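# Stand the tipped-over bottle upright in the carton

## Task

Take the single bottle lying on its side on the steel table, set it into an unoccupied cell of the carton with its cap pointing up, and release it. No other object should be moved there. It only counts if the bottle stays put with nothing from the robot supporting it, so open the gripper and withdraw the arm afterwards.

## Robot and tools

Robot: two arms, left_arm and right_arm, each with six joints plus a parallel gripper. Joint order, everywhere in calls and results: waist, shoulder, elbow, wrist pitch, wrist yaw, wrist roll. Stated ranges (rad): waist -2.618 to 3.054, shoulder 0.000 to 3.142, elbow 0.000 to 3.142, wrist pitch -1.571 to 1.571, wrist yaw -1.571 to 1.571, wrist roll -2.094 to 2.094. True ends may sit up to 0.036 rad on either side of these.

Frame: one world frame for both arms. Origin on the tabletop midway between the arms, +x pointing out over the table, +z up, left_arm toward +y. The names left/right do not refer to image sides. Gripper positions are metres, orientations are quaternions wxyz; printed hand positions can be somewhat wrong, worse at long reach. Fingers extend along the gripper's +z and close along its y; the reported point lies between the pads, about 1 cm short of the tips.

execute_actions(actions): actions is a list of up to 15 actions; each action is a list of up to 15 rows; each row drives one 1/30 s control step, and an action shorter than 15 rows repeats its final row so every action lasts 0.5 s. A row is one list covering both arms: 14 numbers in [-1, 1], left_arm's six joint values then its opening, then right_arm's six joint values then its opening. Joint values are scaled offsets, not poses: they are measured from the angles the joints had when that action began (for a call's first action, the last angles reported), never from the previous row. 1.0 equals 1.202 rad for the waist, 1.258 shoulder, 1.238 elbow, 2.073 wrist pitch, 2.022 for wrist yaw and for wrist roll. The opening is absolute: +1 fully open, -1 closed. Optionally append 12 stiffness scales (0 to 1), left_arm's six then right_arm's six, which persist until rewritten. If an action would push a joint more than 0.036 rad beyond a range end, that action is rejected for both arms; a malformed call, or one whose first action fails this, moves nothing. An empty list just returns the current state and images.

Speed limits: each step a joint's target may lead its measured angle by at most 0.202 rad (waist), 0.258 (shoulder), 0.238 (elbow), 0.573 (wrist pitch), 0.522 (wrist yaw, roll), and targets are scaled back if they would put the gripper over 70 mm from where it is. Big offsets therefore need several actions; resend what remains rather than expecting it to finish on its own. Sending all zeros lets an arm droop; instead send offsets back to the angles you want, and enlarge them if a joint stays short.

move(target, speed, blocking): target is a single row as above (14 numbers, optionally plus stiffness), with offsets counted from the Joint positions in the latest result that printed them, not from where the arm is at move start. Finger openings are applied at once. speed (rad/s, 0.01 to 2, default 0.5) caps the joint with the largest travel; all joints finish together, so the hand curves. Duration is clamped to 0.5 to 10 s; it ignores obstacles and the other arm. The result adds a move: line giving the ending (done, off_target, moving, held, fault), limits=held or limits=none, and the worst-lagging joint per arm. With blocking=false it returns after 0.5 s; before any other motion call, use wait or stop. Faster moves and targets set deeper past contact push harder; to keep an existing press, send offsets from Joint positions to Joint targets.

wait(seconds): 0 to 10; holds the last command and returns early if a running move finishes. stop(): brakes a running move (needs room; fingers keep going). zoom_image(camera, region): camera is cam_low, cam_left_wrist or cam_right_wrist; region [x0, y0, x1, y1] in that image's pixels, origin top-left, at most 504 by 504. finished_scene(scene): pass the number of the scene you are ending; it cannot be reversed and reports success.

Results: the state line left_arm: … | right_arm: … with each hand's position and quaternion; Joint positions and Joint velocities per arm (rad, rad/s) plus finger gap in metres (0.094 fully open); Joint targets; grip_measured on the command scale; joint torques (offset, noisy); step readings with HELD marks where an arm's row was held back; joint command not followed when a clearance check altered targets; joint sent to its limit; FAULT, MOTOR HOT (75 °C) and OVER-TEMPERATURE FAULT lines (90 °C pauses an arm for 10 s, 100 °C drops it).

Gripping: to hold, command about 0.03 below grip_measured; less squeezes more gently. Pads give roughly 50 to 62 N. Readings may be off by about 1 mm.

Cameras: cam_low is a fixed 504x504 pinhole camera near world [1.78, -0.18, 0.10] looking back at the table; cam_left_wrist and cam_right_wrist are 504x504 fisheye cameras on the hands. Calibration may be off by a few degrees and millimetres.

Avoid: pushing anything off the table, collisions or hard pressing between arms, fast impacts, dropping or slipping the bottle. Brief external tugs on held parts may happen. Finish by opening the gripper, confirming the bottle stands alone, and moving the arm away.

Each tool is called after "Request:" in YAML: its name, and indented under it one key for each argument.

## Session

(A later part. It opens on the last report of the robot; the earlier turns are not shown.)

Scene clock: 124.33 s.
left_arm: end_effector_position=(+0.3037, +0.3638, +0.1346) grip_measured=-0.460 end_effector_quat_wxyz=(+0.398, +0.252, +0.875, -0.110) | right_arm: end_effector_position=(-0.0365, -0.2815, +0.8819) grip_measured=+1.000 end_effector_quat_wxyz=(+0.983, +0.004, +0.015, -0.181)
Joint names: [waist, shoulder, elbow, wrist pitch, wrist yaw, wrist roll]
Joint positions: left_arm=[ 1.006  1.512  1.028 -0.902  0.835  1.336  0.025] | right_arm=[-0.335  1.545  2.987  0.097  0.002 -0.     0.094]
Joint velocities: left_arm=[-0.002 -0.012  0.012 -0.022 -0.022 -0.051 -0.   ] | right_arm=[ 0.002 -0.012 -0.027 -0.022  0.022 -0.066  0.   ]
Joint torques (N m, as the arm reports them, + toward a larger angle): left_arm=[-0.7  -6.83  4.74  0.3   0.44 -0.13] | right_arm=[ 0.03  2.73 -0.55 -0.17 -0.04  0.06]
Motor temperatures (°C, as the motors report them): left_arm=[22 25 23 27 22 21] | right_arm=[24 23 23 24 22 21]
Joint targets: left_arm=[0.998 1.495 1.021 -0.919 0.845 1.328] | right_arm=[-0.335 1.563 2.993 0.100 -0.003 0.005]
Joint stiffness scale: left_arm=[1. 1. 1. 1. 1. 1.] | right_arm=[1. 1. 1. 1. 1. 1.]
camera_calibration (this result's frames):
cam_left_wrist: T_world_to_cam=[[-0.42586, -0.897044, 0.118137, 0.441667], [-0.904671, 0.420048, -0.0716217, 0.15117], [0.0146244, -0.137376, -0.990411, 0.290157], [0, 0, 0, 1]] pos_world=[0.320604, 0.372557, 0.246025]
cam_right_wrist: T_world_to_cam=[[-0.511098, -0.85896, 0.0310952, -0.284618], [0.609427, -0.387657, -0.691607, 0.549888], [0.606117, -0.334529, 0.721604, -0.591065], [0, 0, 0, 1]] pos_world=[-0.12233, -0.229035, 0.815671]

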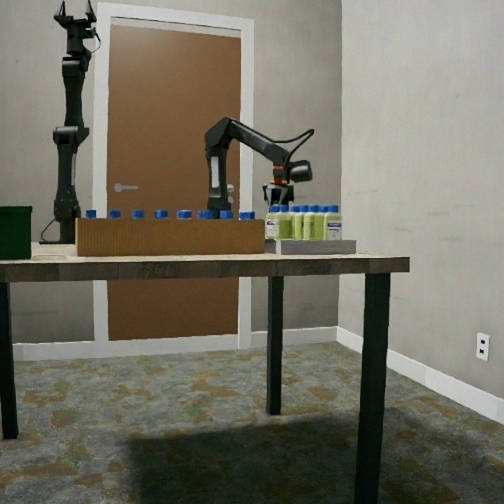

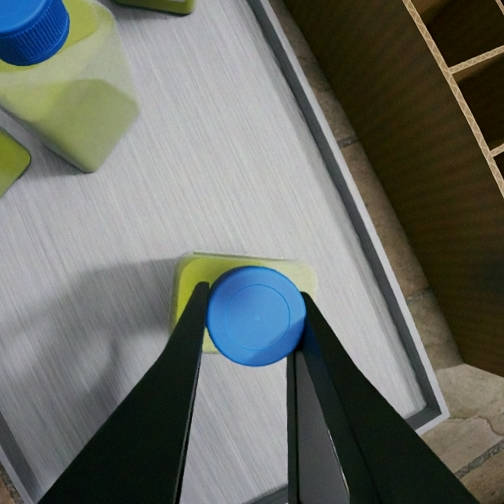

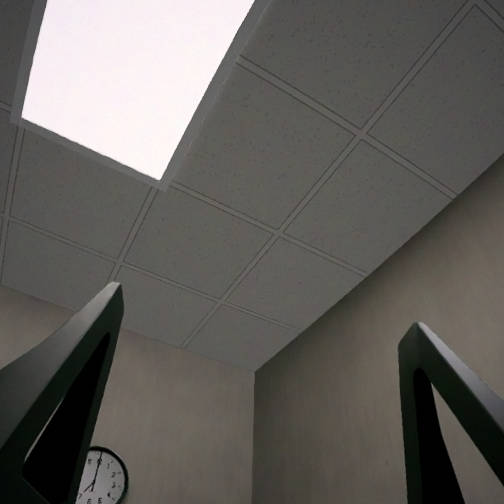

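Request:
execute_actions:
  actions:
    - [[-0.0067,-0.0135,-0.0057,-0.0082,0.0049,-0.004,-0.48,0,0.0143,0.0048,0.0014,-0.0025,0.0025,1.0],[-0.0067,-0.0135,-0.0057,-0.0082,0.0049,-0.004,-0.485,0,0.0143,0.0048,0.0014,-0.0025,0.0025,1.0],[-0.0067,-0.0135,-0.0057,-0.0082,0.0049,-0.004,-0.49,0,0.0143,0.0048,0.0014,-0.0025,0.0025,1.0],[-0.0067,-0.0135,-0.0057,-0.0082,0.0049,-0.004,-0.495,0,0.0143,0.0048,0.0014,-0.0025,0.0025,1.0],[-0.0067,-0.0135,-0.0057,-0.0082,0.0049,-0.004,-0.50,0,0.0143,0.0048,0.0014,-0.0025,0.0025,1.0]]

Scene clock: 126.00 s.
left_arm: end_effector_position=(+0.3037, +0.3638, +0.1346) grip_measured=-0.469 end_effector_quat_wxyz=(+0.398, +0.252, +0.875, -0.110) | right_arm: end_effector_position=(-0.0364, -0.2814, +0.8819) grip_measured=+1.000 end_effector_quat_wxyz=(+0.983, +0.003, +0.015, -0.181)
Joint names: [waist, shoulder, elbow, wrist pitch, wrist yaw, wrist roll]
Joint positions: left_arm=[ 1.006  1.512  1.028 -0.902  0.835  1.336  0.025] | right_arm=[-0.335  1.545  2.987  0.097  0.001 -0.     0.094]
Joint velocities: left_arm=[ 0.002 -0.012  0.007 -0.051  0.007 -0.007  0.   ] | right_arm=[-0.017  0.002  0.002 -0.022  0.037  0.051  0.   ]
Joint torques (N m, as the arm reports them, + toward a larger angle): left_arm=[-0.87 -6.89  4.88  0.26  0.48 -0.08] | right_arm=[ 0.02  2.74 -0.53 -0.16 -0.04  0.05]
Motor temperatures (°C, as the motors report them): left_arm=[22 25 23 27 22 21] | right_arm=[24 23 23 24 22 21]
Joint targets: left_arm=[0.998 1.495 1.021 -0.919 0.845 1.328] | right_arm=[-0.335 1.563 2.993 0.100 -0.004 0.005]
Joint stiffness scale: left_arm=[1. 1. 1. 1. 1. 1.] | right_arm=[1. 1. 1. 1. 1. 1.]
Step readings (joint positions):
0: left_arm=[1.006 1.512 1.028 -0.902 0.835 1.336] | right_arm=[-0.335 1.545 2.987 0.097 0.002 -0.000]
1: left_arm=[1.006 1.512 1.028 -0.902 0.835 1.336] | right_arm=[-0.335 1.545 2.987 0.097 0.002 -0.000]
2: left_arm=[1.006 1.512 1.028 -0.902 0.835 1.336] | right_arm=[-0.335 1.545 2.987 0.097 0.002 -0.000]
4: left_arm=[1.006 1.512 1.028 -0.902 0.835 1.336] | right_arm=[-0.335 1.545 2.987 0.097 0.002 -0.000]
8: left_arm=[1.006 1.512 1.028 -0.902 0.835 1.336] | right_arm=[-0.335 1.545 2.987 0.097 0.001 -0.000]
15: Joint positions above
camera_calibration (this result's frames):
cam_left_wrist: T_world_to_cam=[[-0.42586, -0.897044, 0.118137, 0.441667], [-0.904671, 0.420048, -0.0716217, 0.15117], [0.0146244, -0.137376, -0.990411, 0.290157], [0, 0, 0, 1]] pos_world=[0.320604, 0.372557, 0.246025]
cam_right_wrist: T_world_to_cam=[[-0.511083, -0.858955, 0.0314706, -0.28488], [0.609338, -0.387897, -0.691552, 0.549778], [0.606219, -0.334264, 0.721641, -0.591012], [0, 0, 0, 1]] pos_world=[-0.122315, -0.228996, 0.815664]

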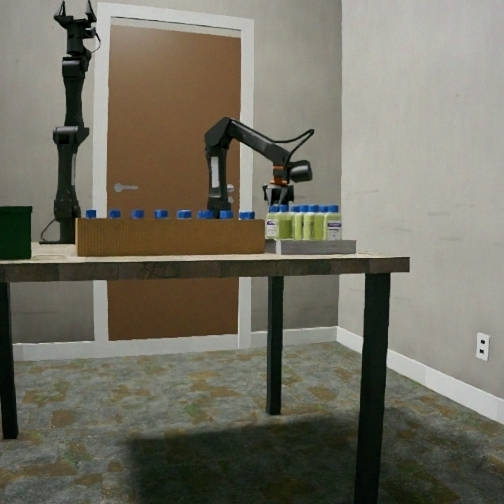

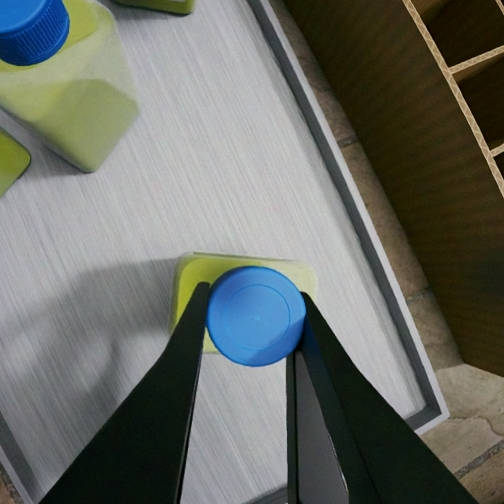

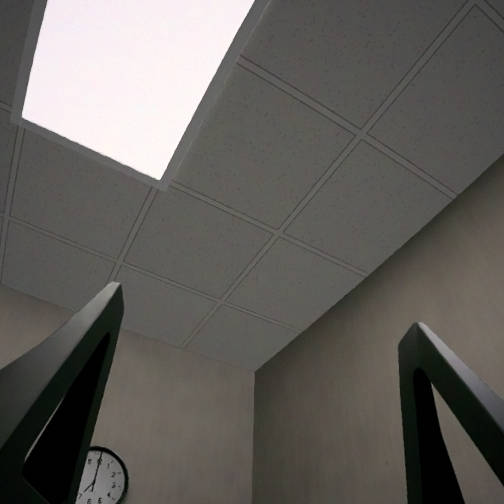

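Request:
execute_actions:
  actions: []

Scene clock: 127.50 s.
left_arm: end_effector_position=(+0.3037, +0.3638, +0.1346) grip_measured=-0.469 end_effector_quat_wxyz=(+0.398, +0.252, +0.875, -0.110) | right_arm: end_effector_position=(-0.0364, -0.2814, +0.8819) grip_measured=+1.000 end_effector_quat_wxyz=(+0.983, +0.003, +0.015, -0.181)
Joint names: [waist, shoulder, elbow, wrist pitch, wrist yaw, wrist roll]
Joint positions: left_arm=[ 1.006  1.512  1.028 -0.902  0.835  1.336  0.025] | right_arm=[-0.335  1.545  2.987  0.097  0.001 -0.     0.094]
Joint velocities: left_arm=[-0.002  0.002 -0.002 -0.081  0.037  0.095 -0.   ] | right_arm=[ 0.002 -0.017 -0.007  0.007 -0.007  0.022  0.   ]
Joint torques (N m, as the arm reports them, + toward a larger angle): left_arm=[-0.61 -6.73  4.77  0.3   0.48 -0.12] | right_arm=[-0.01  2.72 -0.55 -0.17 -0.03  0.05]
Motor temperatures (°C, as the motors report them): left_arm=[22 25 23 27 22 21] | right_arm=[24 23 23 24 22 21]
Joint targets: left_arm=[0.998 1.495 1.021 -0.919 0.845 1.328] | right_arm=[-0.335 1.563 2.993 0.100 -0.004 0.005]
Joint stiffness scale: left_arm=[1. 1. 1. 1. 1. 1.] | right_arm=[1. 1. 1. 1. 1. 1.]
camera_calibration (this result's frames):
cam_left_wrist: T_world_to_cam=[[-0.42586, -0.897044, 0.118137, 0.441667], [-0.904671, 0.420048, -0.0716217, 0.15117], [0.0146244, -0.137376, -0.990411, 0.290157], [0, 0, 0, 1]] pos_world=[0.320604, 0.372557, 0.246025]
cam_right_wrist: T_world_to_cam=[[-0.511083, -0.858955, 0.0314706, -0.28488], [0.609338, -0.387897, -0.691552, 0.549778], [0.606219, -0.334264, 0.721641, -0.591012], [0, 0, 0, 1]] pos_world=[-0.122315, -0.228996, 0.815664]

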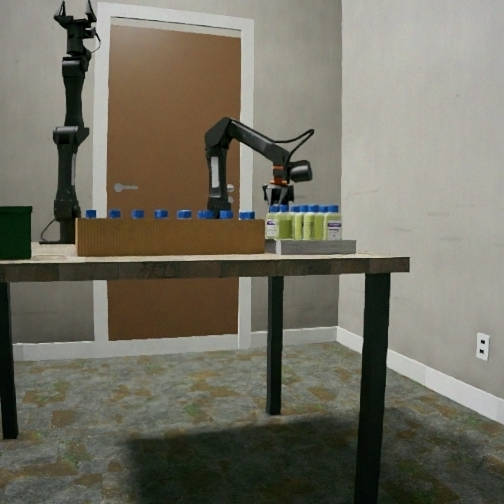

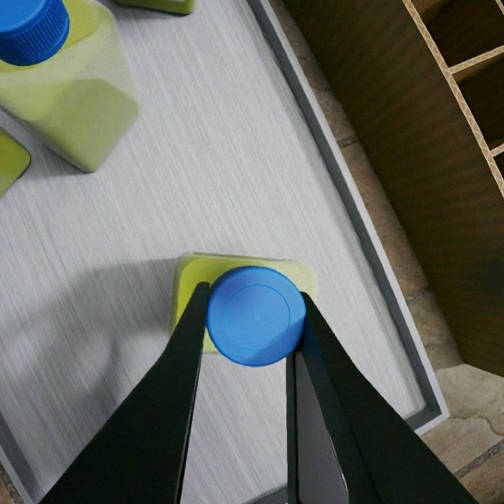

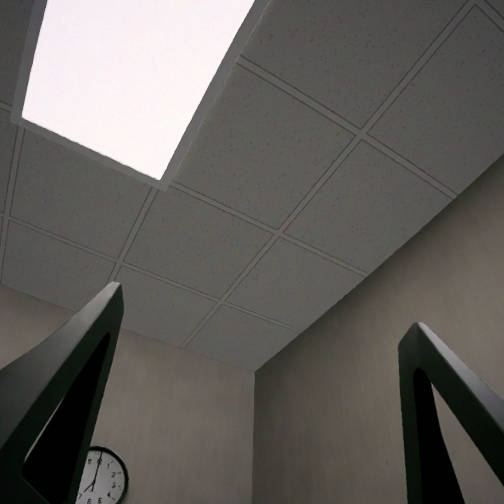

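Request:
execute_actions:
  actions:
    - [[-0.00666,-0.01372,-0.00429,-0.00895,0.00514,-0.00396,-0.5,0,0.0143,0.0048,0.0014,-0.0025,0.0025,1.0],[-0.00666,-0.01432,-0.00043,-0.01106,0.00567,-0.00396,-0.5,0,0.0143,0.0048,0.0014,-0.0025,0.0025,1.0],[-0.00666,-0.01525,0.00552,-0.01432,0.00649,-0.00396,-0.5,0,0.0143,0.0048,0.0014,-0.0025,0.0025,1.0],[-0.00666,-0.01644,0.01319,-0.01852,0.00755,-0.00396,-0.5,0,0.0143,0.0048,0.0014,-0.0025,0.0025,1.0],[-0.00666,-0.01784,0.02221,-0.02346,0.0088,-0.00396,-0.5,0,0.0143,0.0048,0.0014,-0.0025,0.0025,1.0],[-0.00666,-0.01939,0.03217,-0.02892,0.01017,-0.00396,-0.5,0,0.0143,0.0048,0.0014,-0.0025,0.0025,1.0],[-0.00666,-0.02103,0.0427,-0.03469,0.01162,-0.00396,-0.5,0,0.0143,0.0048,0.0014,-0.0025,0.0025,1.0],[-0.00666,-0.02269,0.05343,-0.04056,0.0131,-0.00396,-0.5,0,0.0143,0.0048,0.0014,-0.0025,0.0025,1.0],[-0.00666,-0.02433,0.06396,-0.04633,0.01456,-0.00396,-0.5,0,0.0143,0.0048,0.0014,-0.0025,0.0025,1.0],[-0.00666,-0.02588,0.07392,-0.05179,0.01593,-0.00396,-0.5,0,0.0143,0.0048,0.0014,-0.0025,0.0025,1.0],[-0.00666,-0.02728,0.08294,-0.05673,0.01718,-0.00396,-0.5,0,0.0143,0.0048,0.0014,-0.0025,0.0025,1.0],[-0.00666,-0.02847,0.09061,-0.06093,0.01824,-0.00396,-0.5,0,0.0143,0.0048,0.0014,-0.0025,0.0025,1.0],[-0.00666,-0.0294,0.09656,-0.06419,0.01906,-0.00396,-0.5,0,0.0143,0.0048,0.0014,-0.0025,0.0025,1.0],[-0.00666,-0.03,0.10042,-0.0663,0.01959,-0.00396,-0.5,0,0.0143,0.0048,0.0014,-0.0025,0.0025,1.0],[-0.00666,-0.03021,0.10178,-0.06705,0.01978,-0.00396,-0.5,0,0.0143,0.0048,0.0014,-0.0025,0.0025,1.0]]

Scene clock: 135.57 s.
left_arm: end_effector_position=(+0.3053, +0.3661, +0.1576) grip_measured=-0.469 end_effector_quat_wxyz=(+0.397, +0.252, +0.876, -0.109) | right_arm: end_effector_position=(-0.0364, -0.2814, +0.8819) grip_measured=+1.000 end_effector_quat_wxyz=(+0.983, +0.003, +0.015, -0.181)
Joint names: [waist, shoulder, elbow, wrist pitch, wrist yaw, wrist roll]
Joint positions: left_arm=[ 1.006  1.505  1.116 -0.997  0.832  1.335  0.025] | right_arm=[-0.335  1.545  2.987  0.097  0.001 -0.     0.094]
Joint velocities: left_arm=[-0.017 -0.095  0.198 -0.168  0.051  0.022  0.001] | right_arm=[-0.017 -0.007 -0.022 -0.051  0.051 -0.007  0.   ]
Joint torques (N m, as the arm reports them, + toward a larger angle): left_arm=[-0.58 -7.58  7.    0.27  0.77 -0.04] | right_arm=[-0.01  2.7  -0.51 -0.16 -0.05  0.06]
Motor temperatures (°C, as the motors report them): left_arm=[22 25 23 26 22 21] | right_arm=[24 23 23 24 22 21]
Joint targets: left_arm=[0.998 1.475 1.154 -1.041 0.875 1.328] | right_arm=[-0.335 1.563 2.993 0.100 -0.004 0.005]
Joint stiffness scale: left_arm=[1. 1. 1. 1. 1. 1.] | right_arm=[1. 1. 1. 1. 1. 1.]
Step readings (joint positions):
0: left_arm=[1.006 1.512 1.028 -0.902 0.835 1.336] | right_arm=[-0.335 1.545 2.987 0.097 0.001 -0.000]
1: left_arm=[1.006 1.512 1.028 -0.902 0.835 1.336] | right_arm=[-0.335 1.545 2.987 0.097 0.001 -0.000]
2: left_arm=[1.006 1.512 1.028 -0.902 0.835 1.336] | right_arm=[-0.335 1.545 2.987 0.097 0.001 -0.000]
4: left_arm=[1.006 1.512 1.028 -0.902 0.835 1.336] | right_arm=[-0.335 1.545 2.987 0.097 0.001 -0.000]
8: left_arm=[1.006 1.512 1.042 -0.928 0.831 1.336] | right_arm=[-0.335 1.545 2.987 0.097 0.001 -0.000]
15: Joint positions above
camera_calibration (this result's frames):
cam_left_wrist: T_world_to_cam=[[-0.424876, -0.897625, 0.117259, 0.441791], [-0.905164, 0.419454, -0.0688171, 0.153163], [0.0125873, -0.135377, -0.990714, 0.313158], [0, 0, 0, 1]] pos_world=[0.322402, 0.374712, 0.268987]
cam_right_wrist: T_world_to_cam=[[-0.511083, -0.858955, 0.0314706, -0.28488], [0.609338, -0.387897, -0.691552, 0.549778], [0.606219, -0.334264, 0.721641, -0.591012], [0, 0, 0, 1]] pos_world=[-0.122315, -0.228996, 0.815664]

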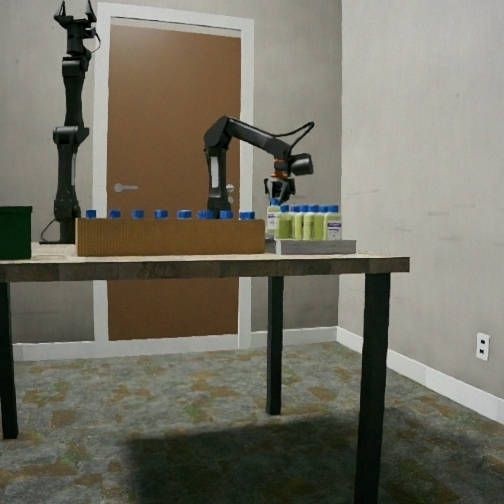

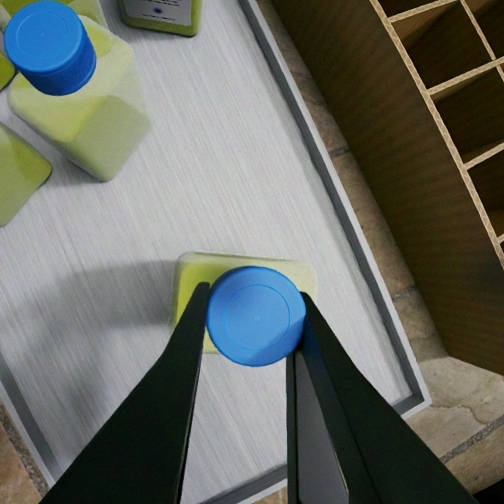

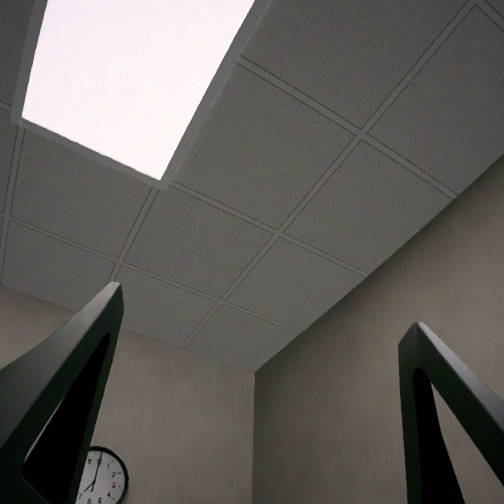

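Request:
move:
  target: [-0.1647,-0.1876,0.1809,0.0058,-0.0702,-0.2957,-0.5,0,0.0143,0.0048,0.0014,-0.0025,0.0025,1.0]
  speed: 0.7

Scene clock: 137.90 s.
left_arm: end_effector_position=(+0.3261, +0.3370, +0.2620) grip_measured=-0.469 end_effector_quat_wxyz=(+0.410, +0.130, +0.900, -0.065) | right_arm: end_effector_position=(-0.0364, -0.2814, +0.8819) grip_measured=+1.000 end_effector_quat_wxyz=(+0.983, +0.003, +0.015, -0.181)
Joint names: [waist, shoulder, elbow, wrist pitch, wrist yaw, wrist roll]
Joint positions: left_arm=[ 0.815  1.288  1.31  -1.013  0.67   0.746  0.025] | right_arm=[-0.335  1.545  2.987  0.097  0.001 -0.     0.094]
Joint velocities: left_arm=[ 0.007 -0.012 -0.002  0.022  0.095  0.051 -0.001] | right_arm=[-0.037 -0.007 -0.002  0.081  0.066 -0.11   0.   ]
Joint torques (N m, as the arm reports them, + toward a larger angle): left_arm=[-0.71 -5.4   7.81  1.37  0.47 -0.11] | right_arm=[ 0.02  2.71 -0.56 -0.17 -0.03  0.05]
Motor temperatures (°C, as the motors report them): left_arm=[22 25 23 27 22 21] | right_arm=[24 23 23 24 22 21]
Joint targets: left_arm=[0.808 1.269 1.339 -0.985 0.690 0.737] | right_arm=[-0.335 1.563 2.993 0.100 -0.004 0.005]
Joint stiffness scale: left_arm=[1. 1. 1. 1. 1. 1.] | right_arm=[1. 1. 1. 1. 1. 1.]
move: off_target (left_arm); limits=none; left_arm: farthest joint: the elbow, 0.030 radians from its target (0.214 radians at the start); right_arm: farthest joint: the shoulder, 0.018 radians from its target (0.018 radians at the start)
camera_calibration (this result's frames):
cam_left_wrist: T_world_to_cam=[[-0.176145, -0.974854, 0.136504, 0.352098], [-0.983082, 0.16714, -0.0749312, 0.303493], [0.0502318, -0.147393, -0.987802, 0.403357], [0, 0, 0, 1]] pos_world=[0.340118, 0.351971, 0.373115]
cam_right_wrist: T_world_to_cam=[[-0.511068, -0.85895, 0.031846, -0.285142], [0.609249, -0.388136, -0.691496, 0.549669], [0.606321, -0.334, 0.721678, -0.59096], [0, 0, 0, 1]] pos_world=[-0.1223, -0.228957, 0.815657]

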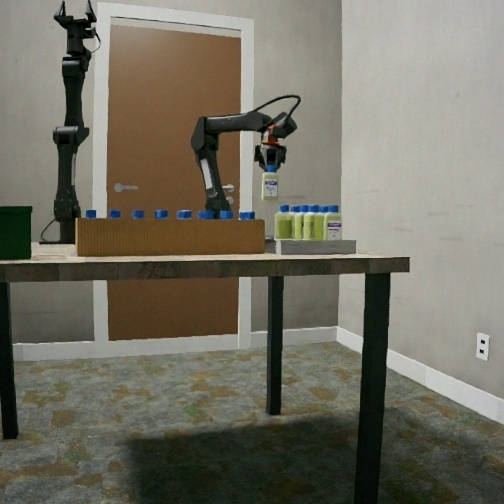

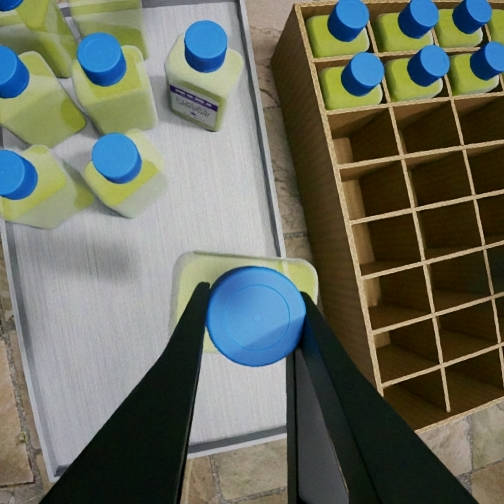

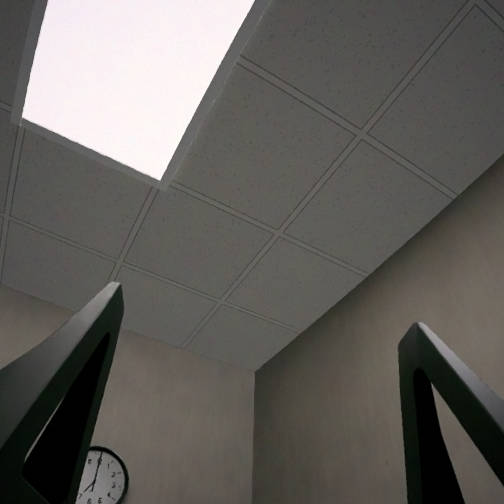

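Request:
zoom_image:
  camera: "cam_left_wrist"
  region: [264, 0, 504, 240]

Request:
zoom_image:
  camera: "cam_left_wrist"
  region: [264, 200, 504, 440]

Region (264, 0, 504, 240) of cam_left_wrist's 504x504 image, scaled by 2.100, with more detail than that image has.

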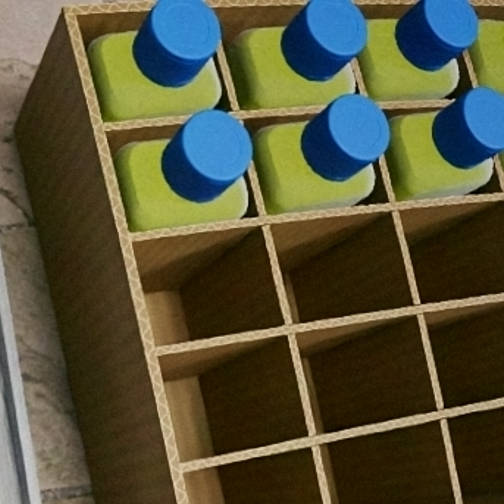

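Region (264, 200, 504, 440) of cam_left_wrist's 504x504 image, scaled by 2.100, with more detail than that image has.

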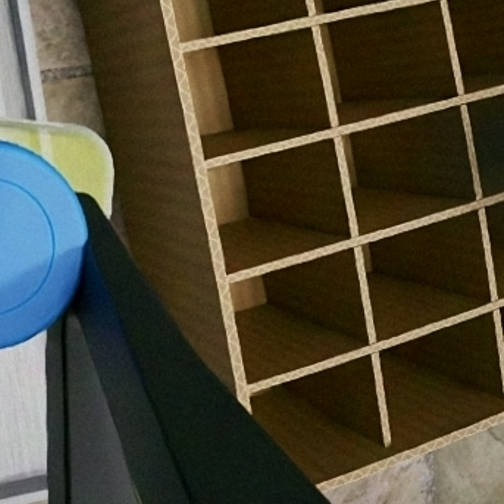

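Request:
move:
  target: [-0.6855,-0.19,-0.1834,0.1582,-0.3922,-0.4224,-0.5,0,0.0143,0.0048,0.0014,-0.0025,0.0025,1.0]
  speed: 0.8

Scene clock: 147.50 s.
left_arm: end_effector_position=(+0.3422, +0.2062, +0.2482) grip_measured=-0.469 end_effector_quat_wxyz=(+0.413, +0.002, +0.911, -0.001) | right_arm: end_effector_position=(-0.0364, -0.2813, +0.8819) grip_measured=+1.000 end_effector_quat_wxyz=(+0.983, +0.003, +0.015, -0.181)
Joint names: [waist, shoulder, elbow, wrist pitch, wrist yaw, wrist roll]
Joint positions: left_arm=[-0.003  1.075  1.082 -0.732 -0.111 -0.099  0.025] | right_arm=[-0.335  1.545  2.987  0.097  0.    -0.     0.094]
Joint velocities: left_arm=[ 0.002 -0.007  0.012  0.022  0.066 -0.007  0.001] | right_arm=[ 0.002 -0.007 -0.007  0.007 -0.037  0.022  0.   ]
Joint torques (N m, as the arm reports them, + toward a larger angle): left_arm=[-0.46 -4.36  6.17  1.88 -0.11 -0.12] | right_arm=[ 0.03  2.74 -0.49 -0.17 -0.03  0.05]
Motor temperatures (°C, as the motors report them): left_arm=[22 25 23 28 22 21] | right_arm=[24 23 23 24 22 21]
Joint targets: left_arm=[-0.009 1.049 1.083 -0.685 -0.123 -0.108] | right_arm=[-0.335 1.563 2.993 0.100 -0.004 0.005]
Joint stiffness scale: left_arm=[1. 1. 1. 1. 1. 1.] | right_arm=[1. 1. 1. 1. 1. 1.]
move: off_target (left_arm); limits=none; left_arm: farthest joint: the wrist pitch, 0.047 radians from its target (0.328 radians at the start); right_arm: farthest joint: the shoulder, 0.018 radians from its target (0.018 radians at the start)
camera_calibration (this result's frames):
cam_left_wrist: T_world_to_cam=[[0.108396, -0.985986, 0.126814, 0.136672], [-0.990499, -0.11798, -0.0706591, 0.400399], [0.0846304, -0.11795, -0.989407, 0.352225], [0, 0, 0, 1]] pos_world=[0.351971, 0.223541, 0.359454]
cam_right_wrist: T_world_to_cam=[[-0.511054, -0.858945, 0.0322214, -0.285404], [0.609159, -0.388375, -0.691441, 0.549559], [0.606423, -0.333735, 0.721714, -0.590908], [0, 0, 0, 1]] pos_world=[-0.122286, -0.228918, 0.81565]

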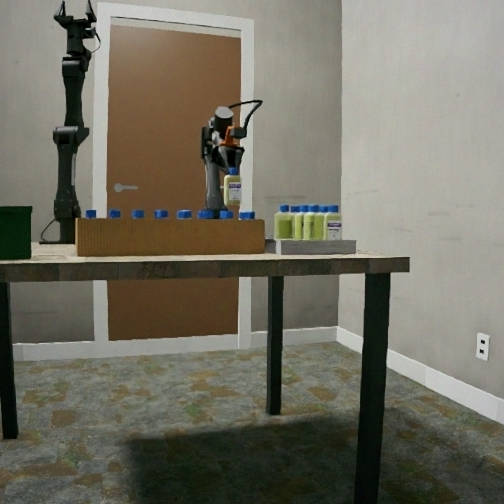

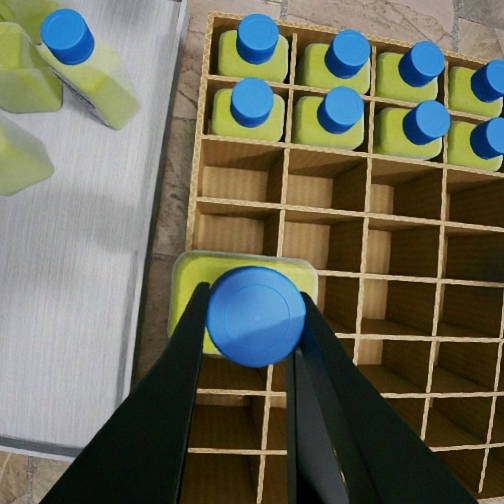

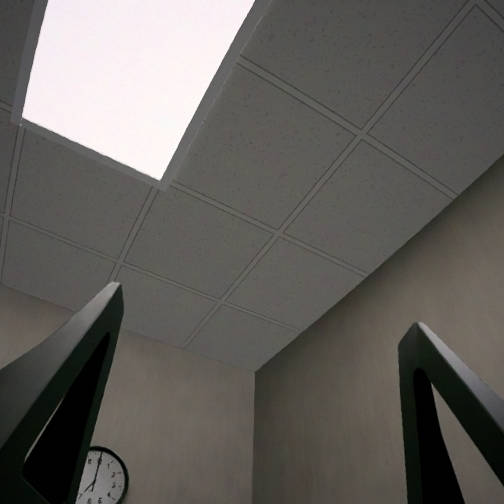

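Request:
zoom_image:
  camera: "cam_left_wrist"
  region: [150, 120, 390, 360]

Request:
zoom_image:
  camera: "cam_left_wrist"
  region: [150, 264, 390, 504]

Region (150, 120, 390, 360) of cam_left_wrist's 504x504 image, scaled by 2.100, with more detail than that image has.

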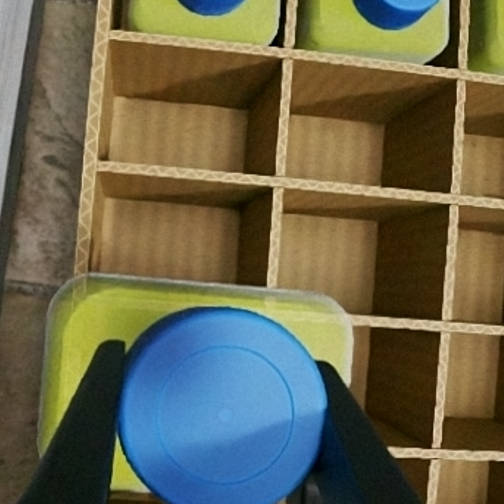

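Region (150, 264, 390, 504) of cam_left_wrist's 504x504 image, scaled by 2.100, with more detail than that image has.

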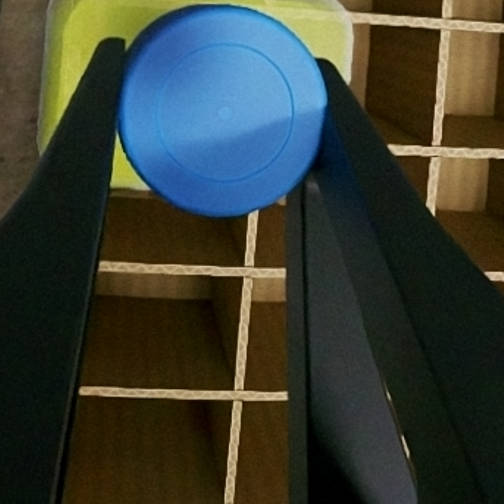

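Request:
zoom_image:
  camera: "cam_low"
  region: [190, 150, 290, 250]

Region (190, 150, 290, 250) of cam_low's 504x504 image, scaled by 5.040, with more detail than that image has.

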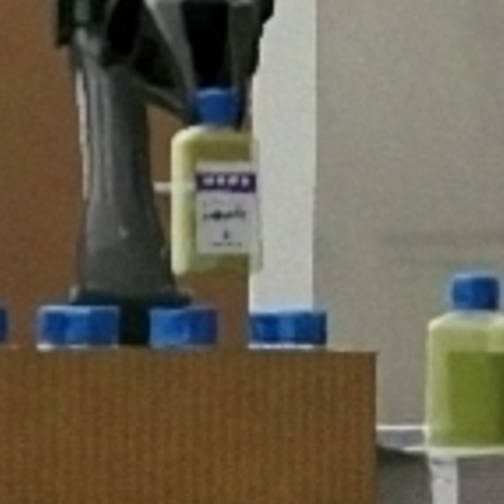

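Request:
zoom_image:
  camera: "cam_left_wrist"
  region: [180, 0, 380, 200]

Region (180, 0, 380, 200) of cam_left_wrist's 504x504 image, scaled by 2.520, with more detail than that image has.

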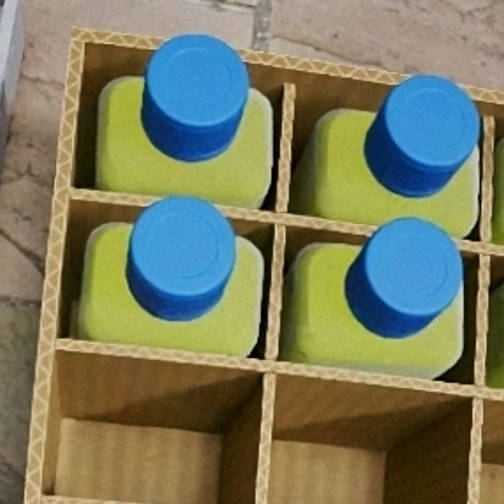

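Request:
move:
  target: [-0.01398,-0.04928,-0.12197,0.08008,-0.00593,-0.00445,-0.5,0,0.0143,0.0048,0.0014,-0.0025,0.0025,1.0]
  speed: 0.25

Scene clock: 162.63 s.
left_arm: end_effector_position=(+0.3396, +0.2042, +0.2133) grip_measured=-0.469 end_effector_quat_wxyz=(+0.412, +0.005, +0.911, -0.002) | right_arm: end_effector_position=(-0.0364, -0.2812, +0.8819) grip_measured=+1.000 end_effector_quat_wxyz=(+0.983, +0.003, +0.016, -0.181)
Joint names: [waist, shoulder, elbow, wrist pitch, wrist yaw, wrist roll]
Joint positions: left_arm=[-0.011  1.042  0.926 -0.613 -0.112 -0.099  0.025] | right_arm=[-0.335  1.545  2.987  0.097  0.    -0.     0.094]
Joint velocities: left_arm=[-0.017  0.022  0.002  0.022  0.022 -0.051 -0.   ] | right_arm=[ 0.017  0.017  0.002 -0.051  0.007 -0.051  0.   ]
Joint torques (N m, as the arm reports them, + toward a larger angle): left_arm=[-0.75 -4.31  6.52  1.85 -0.18 -0.13] | right_arm=[ 0.05  2.72 -0.57 -0.17 -0.04  0.06]
Motor temperatures (°C, as the motors report them): left_arm=[22 25 23 31 22 21] | right_arm=[24 23 23 24 22 21]
Joint targets: left_arm=[-0.020 1.013 0.931 -0.566 -0.123 -0.108] | right_arm=[-0.335 1.563 2.993 0.100 -0.005 0.005]
Joint stiffness scale: left_arm=[1. 1. 1. 1. 1. 1.] | right_arm=[1. 1. 1. 1. 1. 1.]
move: off_target (left_arm); limits=none; left_arm: farthest joint: the wrist pitch, 0.047 radians from its target (0.166 radians at the start); right_arm: farthest joint: the shoulder, 0.018 radians from its target (0.018 radians at the start)
camera_calibration (this result's frames):
cam_left_wrist: T_world_to_cam=[[0.101581, -0.986813, 0.126022, 0.141999], [-0.991473, -0.110816, -0.0685598, 0.3935], [0.081621, -0.117983, -0.989655, 0.318751], [0, 0, 0, 1]] pos_world=[0.349703, 0.22134, 0.324536]
cam_right_wrist: T_world_to_cam=[[-0.511039, -0.858939, 0.0325968, -0.285666], [0.60907, -0.388614, -0.691385, 0.549449], [0.606525, -0.333471, 0.721751, -0.590856], [0, 0, 0, 1]] pos_world=[-0.122271, -0.228879, 0.815643]

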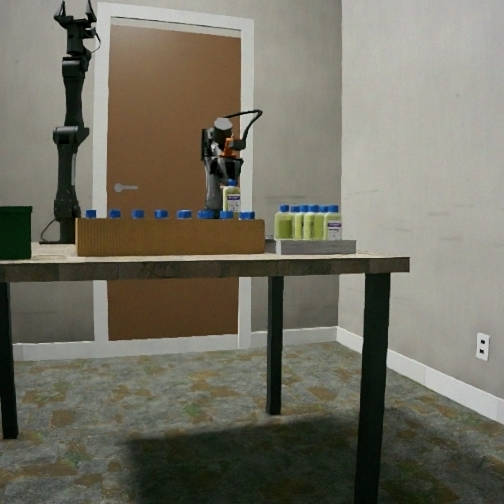

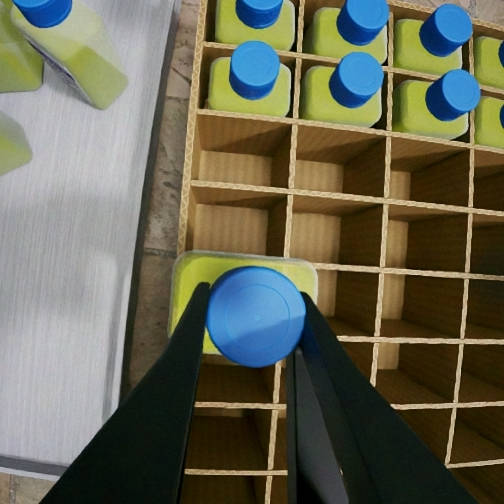

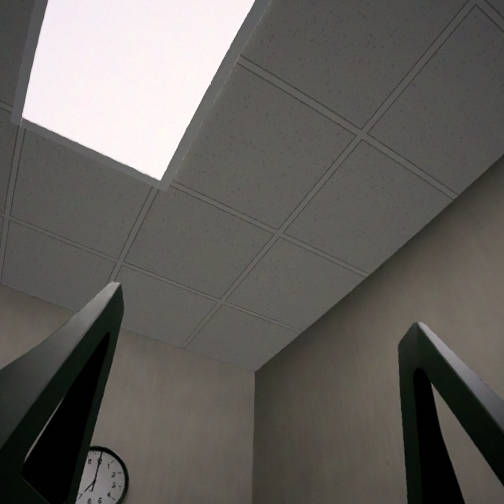

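Request:
zoom_image:
  camera: "cam_left_wrist"
  region: [160, 150, 400, 390]

Request:
zoom_image:
  camera: "cam_left_wrist"
  region: [160, 300, 400, 504]

Region (160, 150, 400, 390) of cam_left_wrist's 504x504 image, scaled by 2.100, with more detail than that image has.

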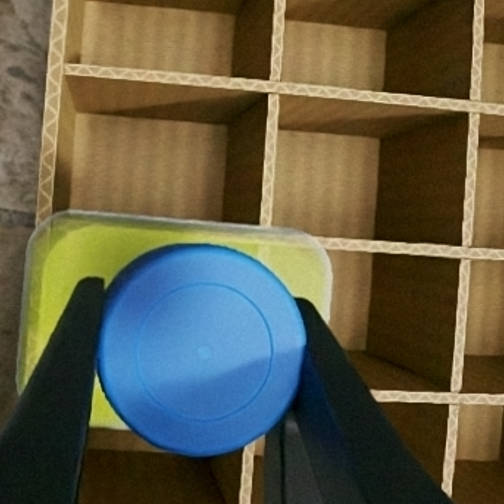

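Region (160, 300, 400, 504) of cam_left_wrist's 504x504 image, scaled by 2.100, with more detail than that image has; it fills the top 428 rows of this view, and the rest is white.

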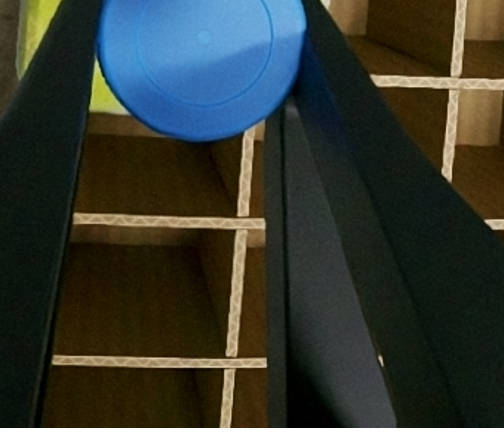

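Request:
execute_actions:
  actions:
    - [[-0.00749,-0.02305,0.002,0.0239,-0.00544,-0.00445,-0.5,0,0.0143,0.0048,0.0014,-0.0025,0.0025,1.0],[-0.00749,-0.02305,-0.002,0.0264,-0.00544,-0.00445,-0.5,0,0.0143,0.0048,0.0014,-0.0025,0.0025,1.0],[-0.00749,-0.02305,-0.0075,0.0297,-0.00544,-0.00445,-0.5,0,0.0143,0.0048,0.0014,-0.0025,0.0025,1.0],[-0.00749,-0.02305,-0.0134,0.0333,-0.00544,-0.00445,-0.5,0,0.0143,0.0048,0.0014,-0.0025,0.0025,1.0],[-0.00749,-0.02305,-0.0193,0.0369,-0.00544,-0.00445,-0.5,0,0.0143,0.0048,0.0014,-0.0025,0.0025,1.0],[-0.00749,-0.02305,-0.0252,0.0405,-0.00544,-0.00445,-0.5,0,0.0143,0.0048,0.0014,-0.0025,0.0025,1.0],[-0.00749,-0.02305,-0.0311,0.0441,-0.00544,-0.00445,-0.5,0,0.0143,0.0048,0.0014,-0.0025,0.0025,1.0],[-0.00749,-0.02305,-0.037,0.0477,-0.00544,-0.00445,-0.5,0,0.0143,0.0048,0.0014,-0.0025,0.0025,1.0],[-0.00749,-0.02305,-0.0429,0.0513,-0.00544,-0.00445,-0.5,0,0.0143,0.0048,0.0014,-0.0025,0.0025,1.0],[-0.00749,-0.02305,-0.0488,0.0549,-0.00544,-0.00445,-0.5,0,0.0143,0.0048,0.0014,-0.0025,0.0025,1.0],[-0.00749,-0.02305,-0.0547,0.0585,-0.00544,-0.00445,-0.5,0,0.0143,0.0048,0.0014,-0.0025,0.0025,1.0],[-0.00749,-0.02305,-0.0606,0.0621,-0.00544,-0.00445,-0.5,0,0.0143,0.0048,0.0014,-0.0025,0.0025,1.0],[-0.00749,-0.02305,-0.066,0.0654,-0.00544,-0.00445,-0.5,0,0.0143,0.0048,0.0014,-0.0025,0.0025,1.0],[-0.00749,-0.02305,-0.07,0.0678,-0.00544,-0.00445,-0.5,0,0.0143,0.0048,0.0014,-0.0025,0.0025,1.0],[-0.00749,-0.02305,-0.0719,0.069,-0.00544,-0.00445,-0.5,0,0.0143,0.0048,0.0014,-0.0025,0.0025,1.0]]

Request:
wait:
  seconds: 0.3

Scene clock: 169.53 s.
left_arm: end_effector_position=(+0.3384, +0.2043, +0.1894) grip_measured=-0.469 end_effector_quat_wxyz=(+0.406, +0.005, +0.914, -0.001) | right_arm: end_effector_position=(-0.0364, -0.2812, +0.8819) grip_measured=+1.000 end_effector_quat_wxyz=(+0.983, +0.003, +0.016, -0.181)
Joint names: [waist, shoulder, elbow, wrist pitch, wrist yaw, wrist roll]
Joint positions: left_arm=[-0.011  1.039  0.84  -0.543 -0.112 -0.1    0.025] | right_arm=[-0.335  1.545  2.987  0.097  0.    -0.     0.094]
Joint velocities: left_arm=[-0.007 -0.007 -0.159  0.11   0.037 -0.022  0.001] | right_arm=[-0.007 -0.002 -0.002 -0.022 -0.051 -0.007  0.   ]
Joint torques (N m, as the arm reports them, + toward a larger angle): left_arm=[-0.76 -4.25  6.74  1.93 -0.16 -0.1 ] | right_arm=[ 0.01  2.72 -0.55 -0.17 -0.04  0.06]
Motor temperatures (°C, as the motors report them): left_arm=[22 25 23 32 22 21] | right_arm=[24 23 23 24 22 21]
Joint targets: left_arm=[-0.020 1.013 0.837 -0.470 -0.123 -0.108] | right_arm=[-0.335 1.563 2.993 0.100 -0.005 0.005]
Joint stiffness scale: left_arm=[1. 1. 1. 1. 1. 1.] | right_arm=[1. 1. 1. 1. 1. 1.]
Step readings (joint positions):
0: left_arm=[-0.011 1.042 0.926 -0.612 -0.112 -0.099] | right_arm=[-0.335 1.545 2.987 0.097 0.000 -0.000]
1: left_arm=[-0.011 1.042 0.926 -0.612 -0.112 -0.099] | right_arm=[-0.335 1.545 2.987 0.097 0.000 -0.000]
2: left_arm=[-0.011 1.042 0.926 -0.612 -0.112 -0.099] | right_arm=[-0.335 1.545 2.987 0.097 0.000 -0.000]
4: left_arm=[-0.011 1.041 0.921 -0.603 -0.112 -0.099] | right_arm=[-0.335 1.545 2.987 0.097 0.000 -0.000]
8: left_arm=[-0.011 1.039 0.893 -0.581 -0.112 -0.099] | right_arm=[-0.335 1.545 2.987 0.097 0.000 -0.000]
15: Joint positions above
camera_calibration (this result's frames):
cam_left_wrist: T_world_to_cam=[[0.103725, -0.986955, 0.123127, 0.145156], [-0.992236, -0.111223, -0.0556543, 0.388643], [0.0686229, -0.116399, -0.990829, 0.299558], [0, 0, 0, 1]] pos_world=[0.350012, 0.221357, 0.300568]
cam_right_wrist: T_world_to_cam=[[-0.511039, -0.858939, 0.0325968, -0.285666], [0.60907, -0.388614, -0.691385, 0.549449], [0.606525, -0.333471, 0.721751, -0.590856], [0, 0, 0, 1]] pos_world=[-0.122271, -0.228879, 0.815643]

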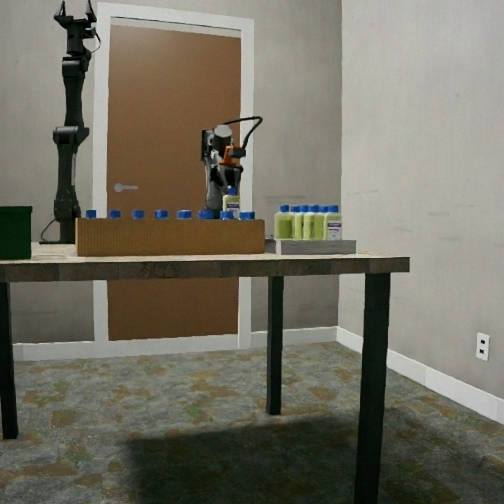

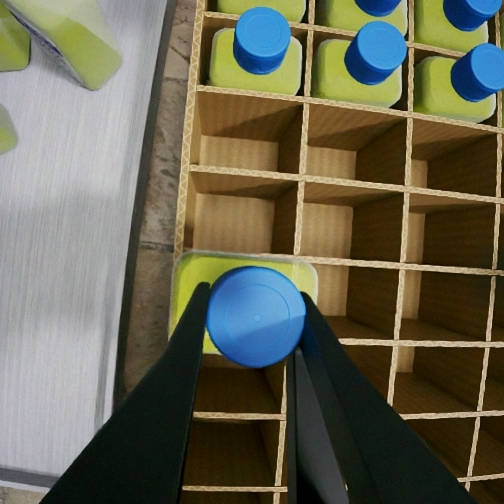

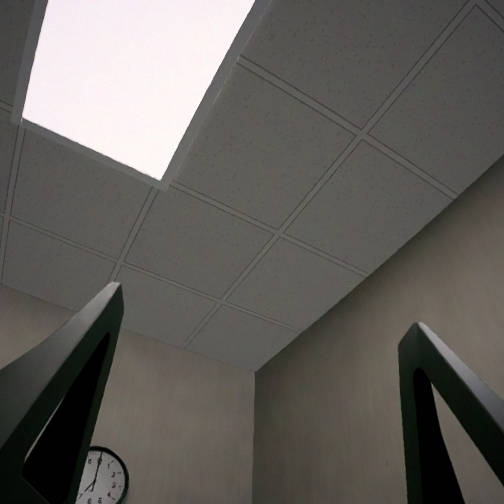

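Scene clock: 169.83 s.
left_arm: end_effector_position=(+0.3391, +0.2042, +0.1878) grip_measured=-0.469 end_effector_quat_wxyz=(+0.407, +0.005, +0.913, -0.002) | right_arm: end_effector_position=(-0.0364, -0.2812, +0.8819) grip_measured=+1.000 end_effector_quat_wxyz=(+0.983, +0.003, +0.016, -0.181)
Joint names: [waist, shoulder, elbow, wrist pitch, wrist yaw, wrist roll]
Joint positions: left_arm=[-0.011  1.039  0.831 -0.53  -0.112 -0.1    0.025] | right_arm=[-0.335  1.545  2.987  0.097  0.    -0.     0.094]
Joint velocities: left_arm=[-0.022 -0.007  0.002 -0.066 -0.037  0.095  0.001] | right_arm=[ 0.002 -0.007  0.017 -0.037  0.007 -0.051  0.   ]
Joint torques (N m, as the arm reports them, + toward a larger angle): left_arm=[-0.57 -4.27  6.54  2.04 -0.17 -0.07] | right_arm=[ 0.03  2.74 -0.6  -0.18 -0.04  0.06]
Motor temperatures (°C, as the motors report them): left_arm=[22 25 23 32 22 21] | right_arm=[24 23 23 24 22 21]
Joint targets: left_arm=[-0.020 1.013 0.837 -0.470 -0.123 -0.108] | right_arm=[-0.335 1.563 2.993 0.100 -0.005 0.005]
Joint stiffness scale: left_arm=[1. 1. 1. 1. 1. 1.] | right_arm=[1. 1. 1. 1. 1. 1.]
wait: 0.30 s; no rest
camera_calibration (this result's frames):
cam_left_wrist: T_world_to_cam=[[0.103306, -0.986888, 0.124019, 0.145142], [-0.992042, -0.111254, -0.058956, 0.389745], [0.0719806, -0.116941, -0.990527, 0.296848], [0, 0, 0, 1]] pos_world=[0.350282, 0.221314, 0.299013]
cam_right_wrist: T_world_to_cam=[[-0.511039, -0.858939, 0.0325968, -0.285666], [0.60907, -0.388614, -0.691385, 0.549449], [0.606525, -0.333471, 0.721751, -0.590856], [0, 0, 0, 1]] pos_world=[-0.122271, -0.228879, 0.815643]

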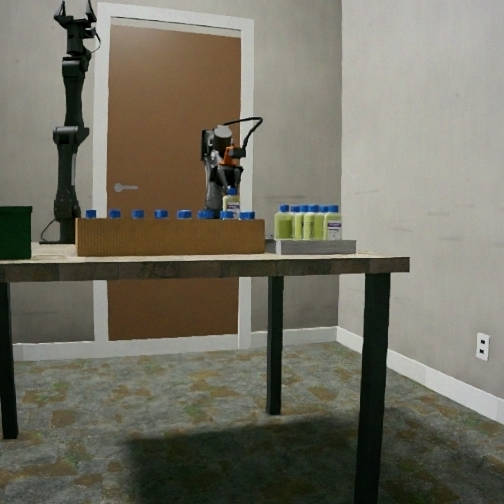

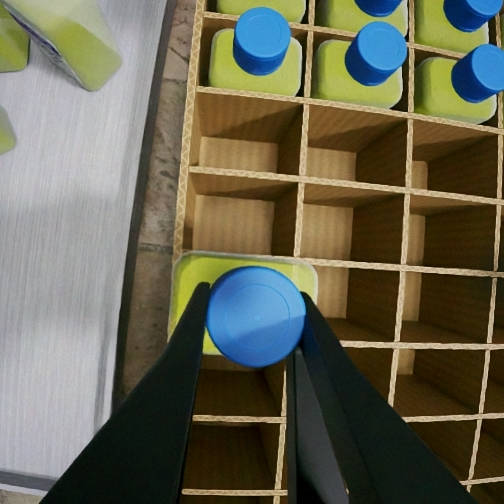

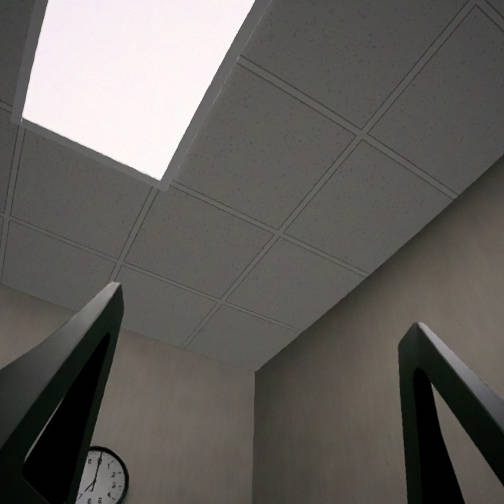

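Request:
execute_actions:
  actions: []

Scene clock: 170.67 s.
left_arm: end_effector_position=(+0.3391, +0.2042, +0.1878) grip_measured=-0.469 end_effector_quat_wxyz=(+0.407, +0.005, +0.913, -0.002) | right_arm: end_effector_position=(-0.0364, -0.2812, +0.8819) grip_measured=+1.000 end_effector_quat_wxyz=(+0.983, +0.003, +0.016, -0.181)
Joint names: [waist, shoulder, elbow, wrist pitch, wrist yaw, wrist roll]
Joint positions: left_arm=[-0.011  1.039  0.831 -0.53  -0.112 -0.1    0.025] | right_arm=[-0.335  1.545  2.987  0.097  0.    -0.     0.094]
Joint velocities: left_arm=[-0.007 -0.012 -0.007 -0.007  0.007  0.095  0.   ] | right_arm=[ 0.007 -0.007  0.002 -0.007  0.022 -0.095  0.   ]
Joint torques (N m, as the arm reports them, + toward a larger angle): left_arm=[-0.71 -4.36  6.68  1.99 -0.17 -0.11] | right_arm=[ 0.01  2.76 -0.57 -0.16 -0.04  0.07]
Motor temperatures (°C, as the motors report them): left_arm=[22 25 23 32 22 21] | right_arm=[24 23 23 24 22 21]
Joint targets: left_arm=[-0.020 1.013 0.837 -0.470 -0.123 -0.108] | right_arm=[-0.335 1.563 2.993 0.100 -0.005 0.005]
Joint stiffness scale: left_arm=[1. 1. 1. 1. 1. 1.] | right_arm=[1. 1. 1. 1. 1. 1.]
camera_calibration (this result's frames):
cam_left_wrist: T_world_to_cam=[[0.103558, -0.986826, 0.124299, 0.144991], [-0.992013, -0.111524, -0.0589217, 0.389784], [0.0720078, -0.117204, -0.990494, 0.296886], [0, 0, 0, 1]] pos_world=[0.350278, 0.221348, 0.299008]
cam_right_wrist: T_world_to_cam=[[-0.511039, -0.858939, 0.0325968, -0.285666], [0.60907, -0.388614, -0.691385, 0.549449], [0.606525, -0.333471, 0.721751, -0.590856], [0, 0, 0, 1]] pos_world=[-0.122271, -0.228879, 0.815643]

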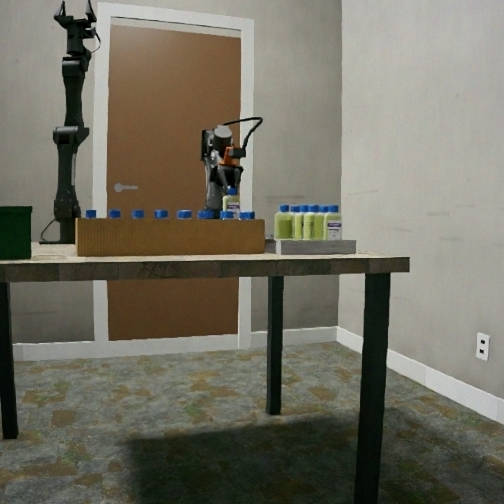

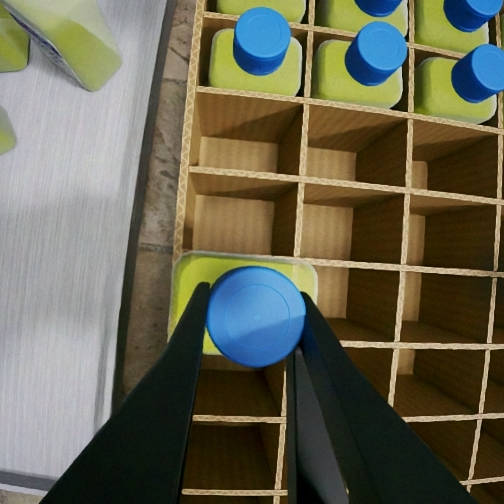

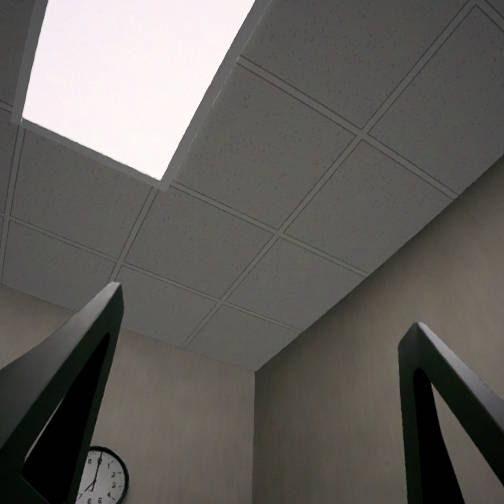

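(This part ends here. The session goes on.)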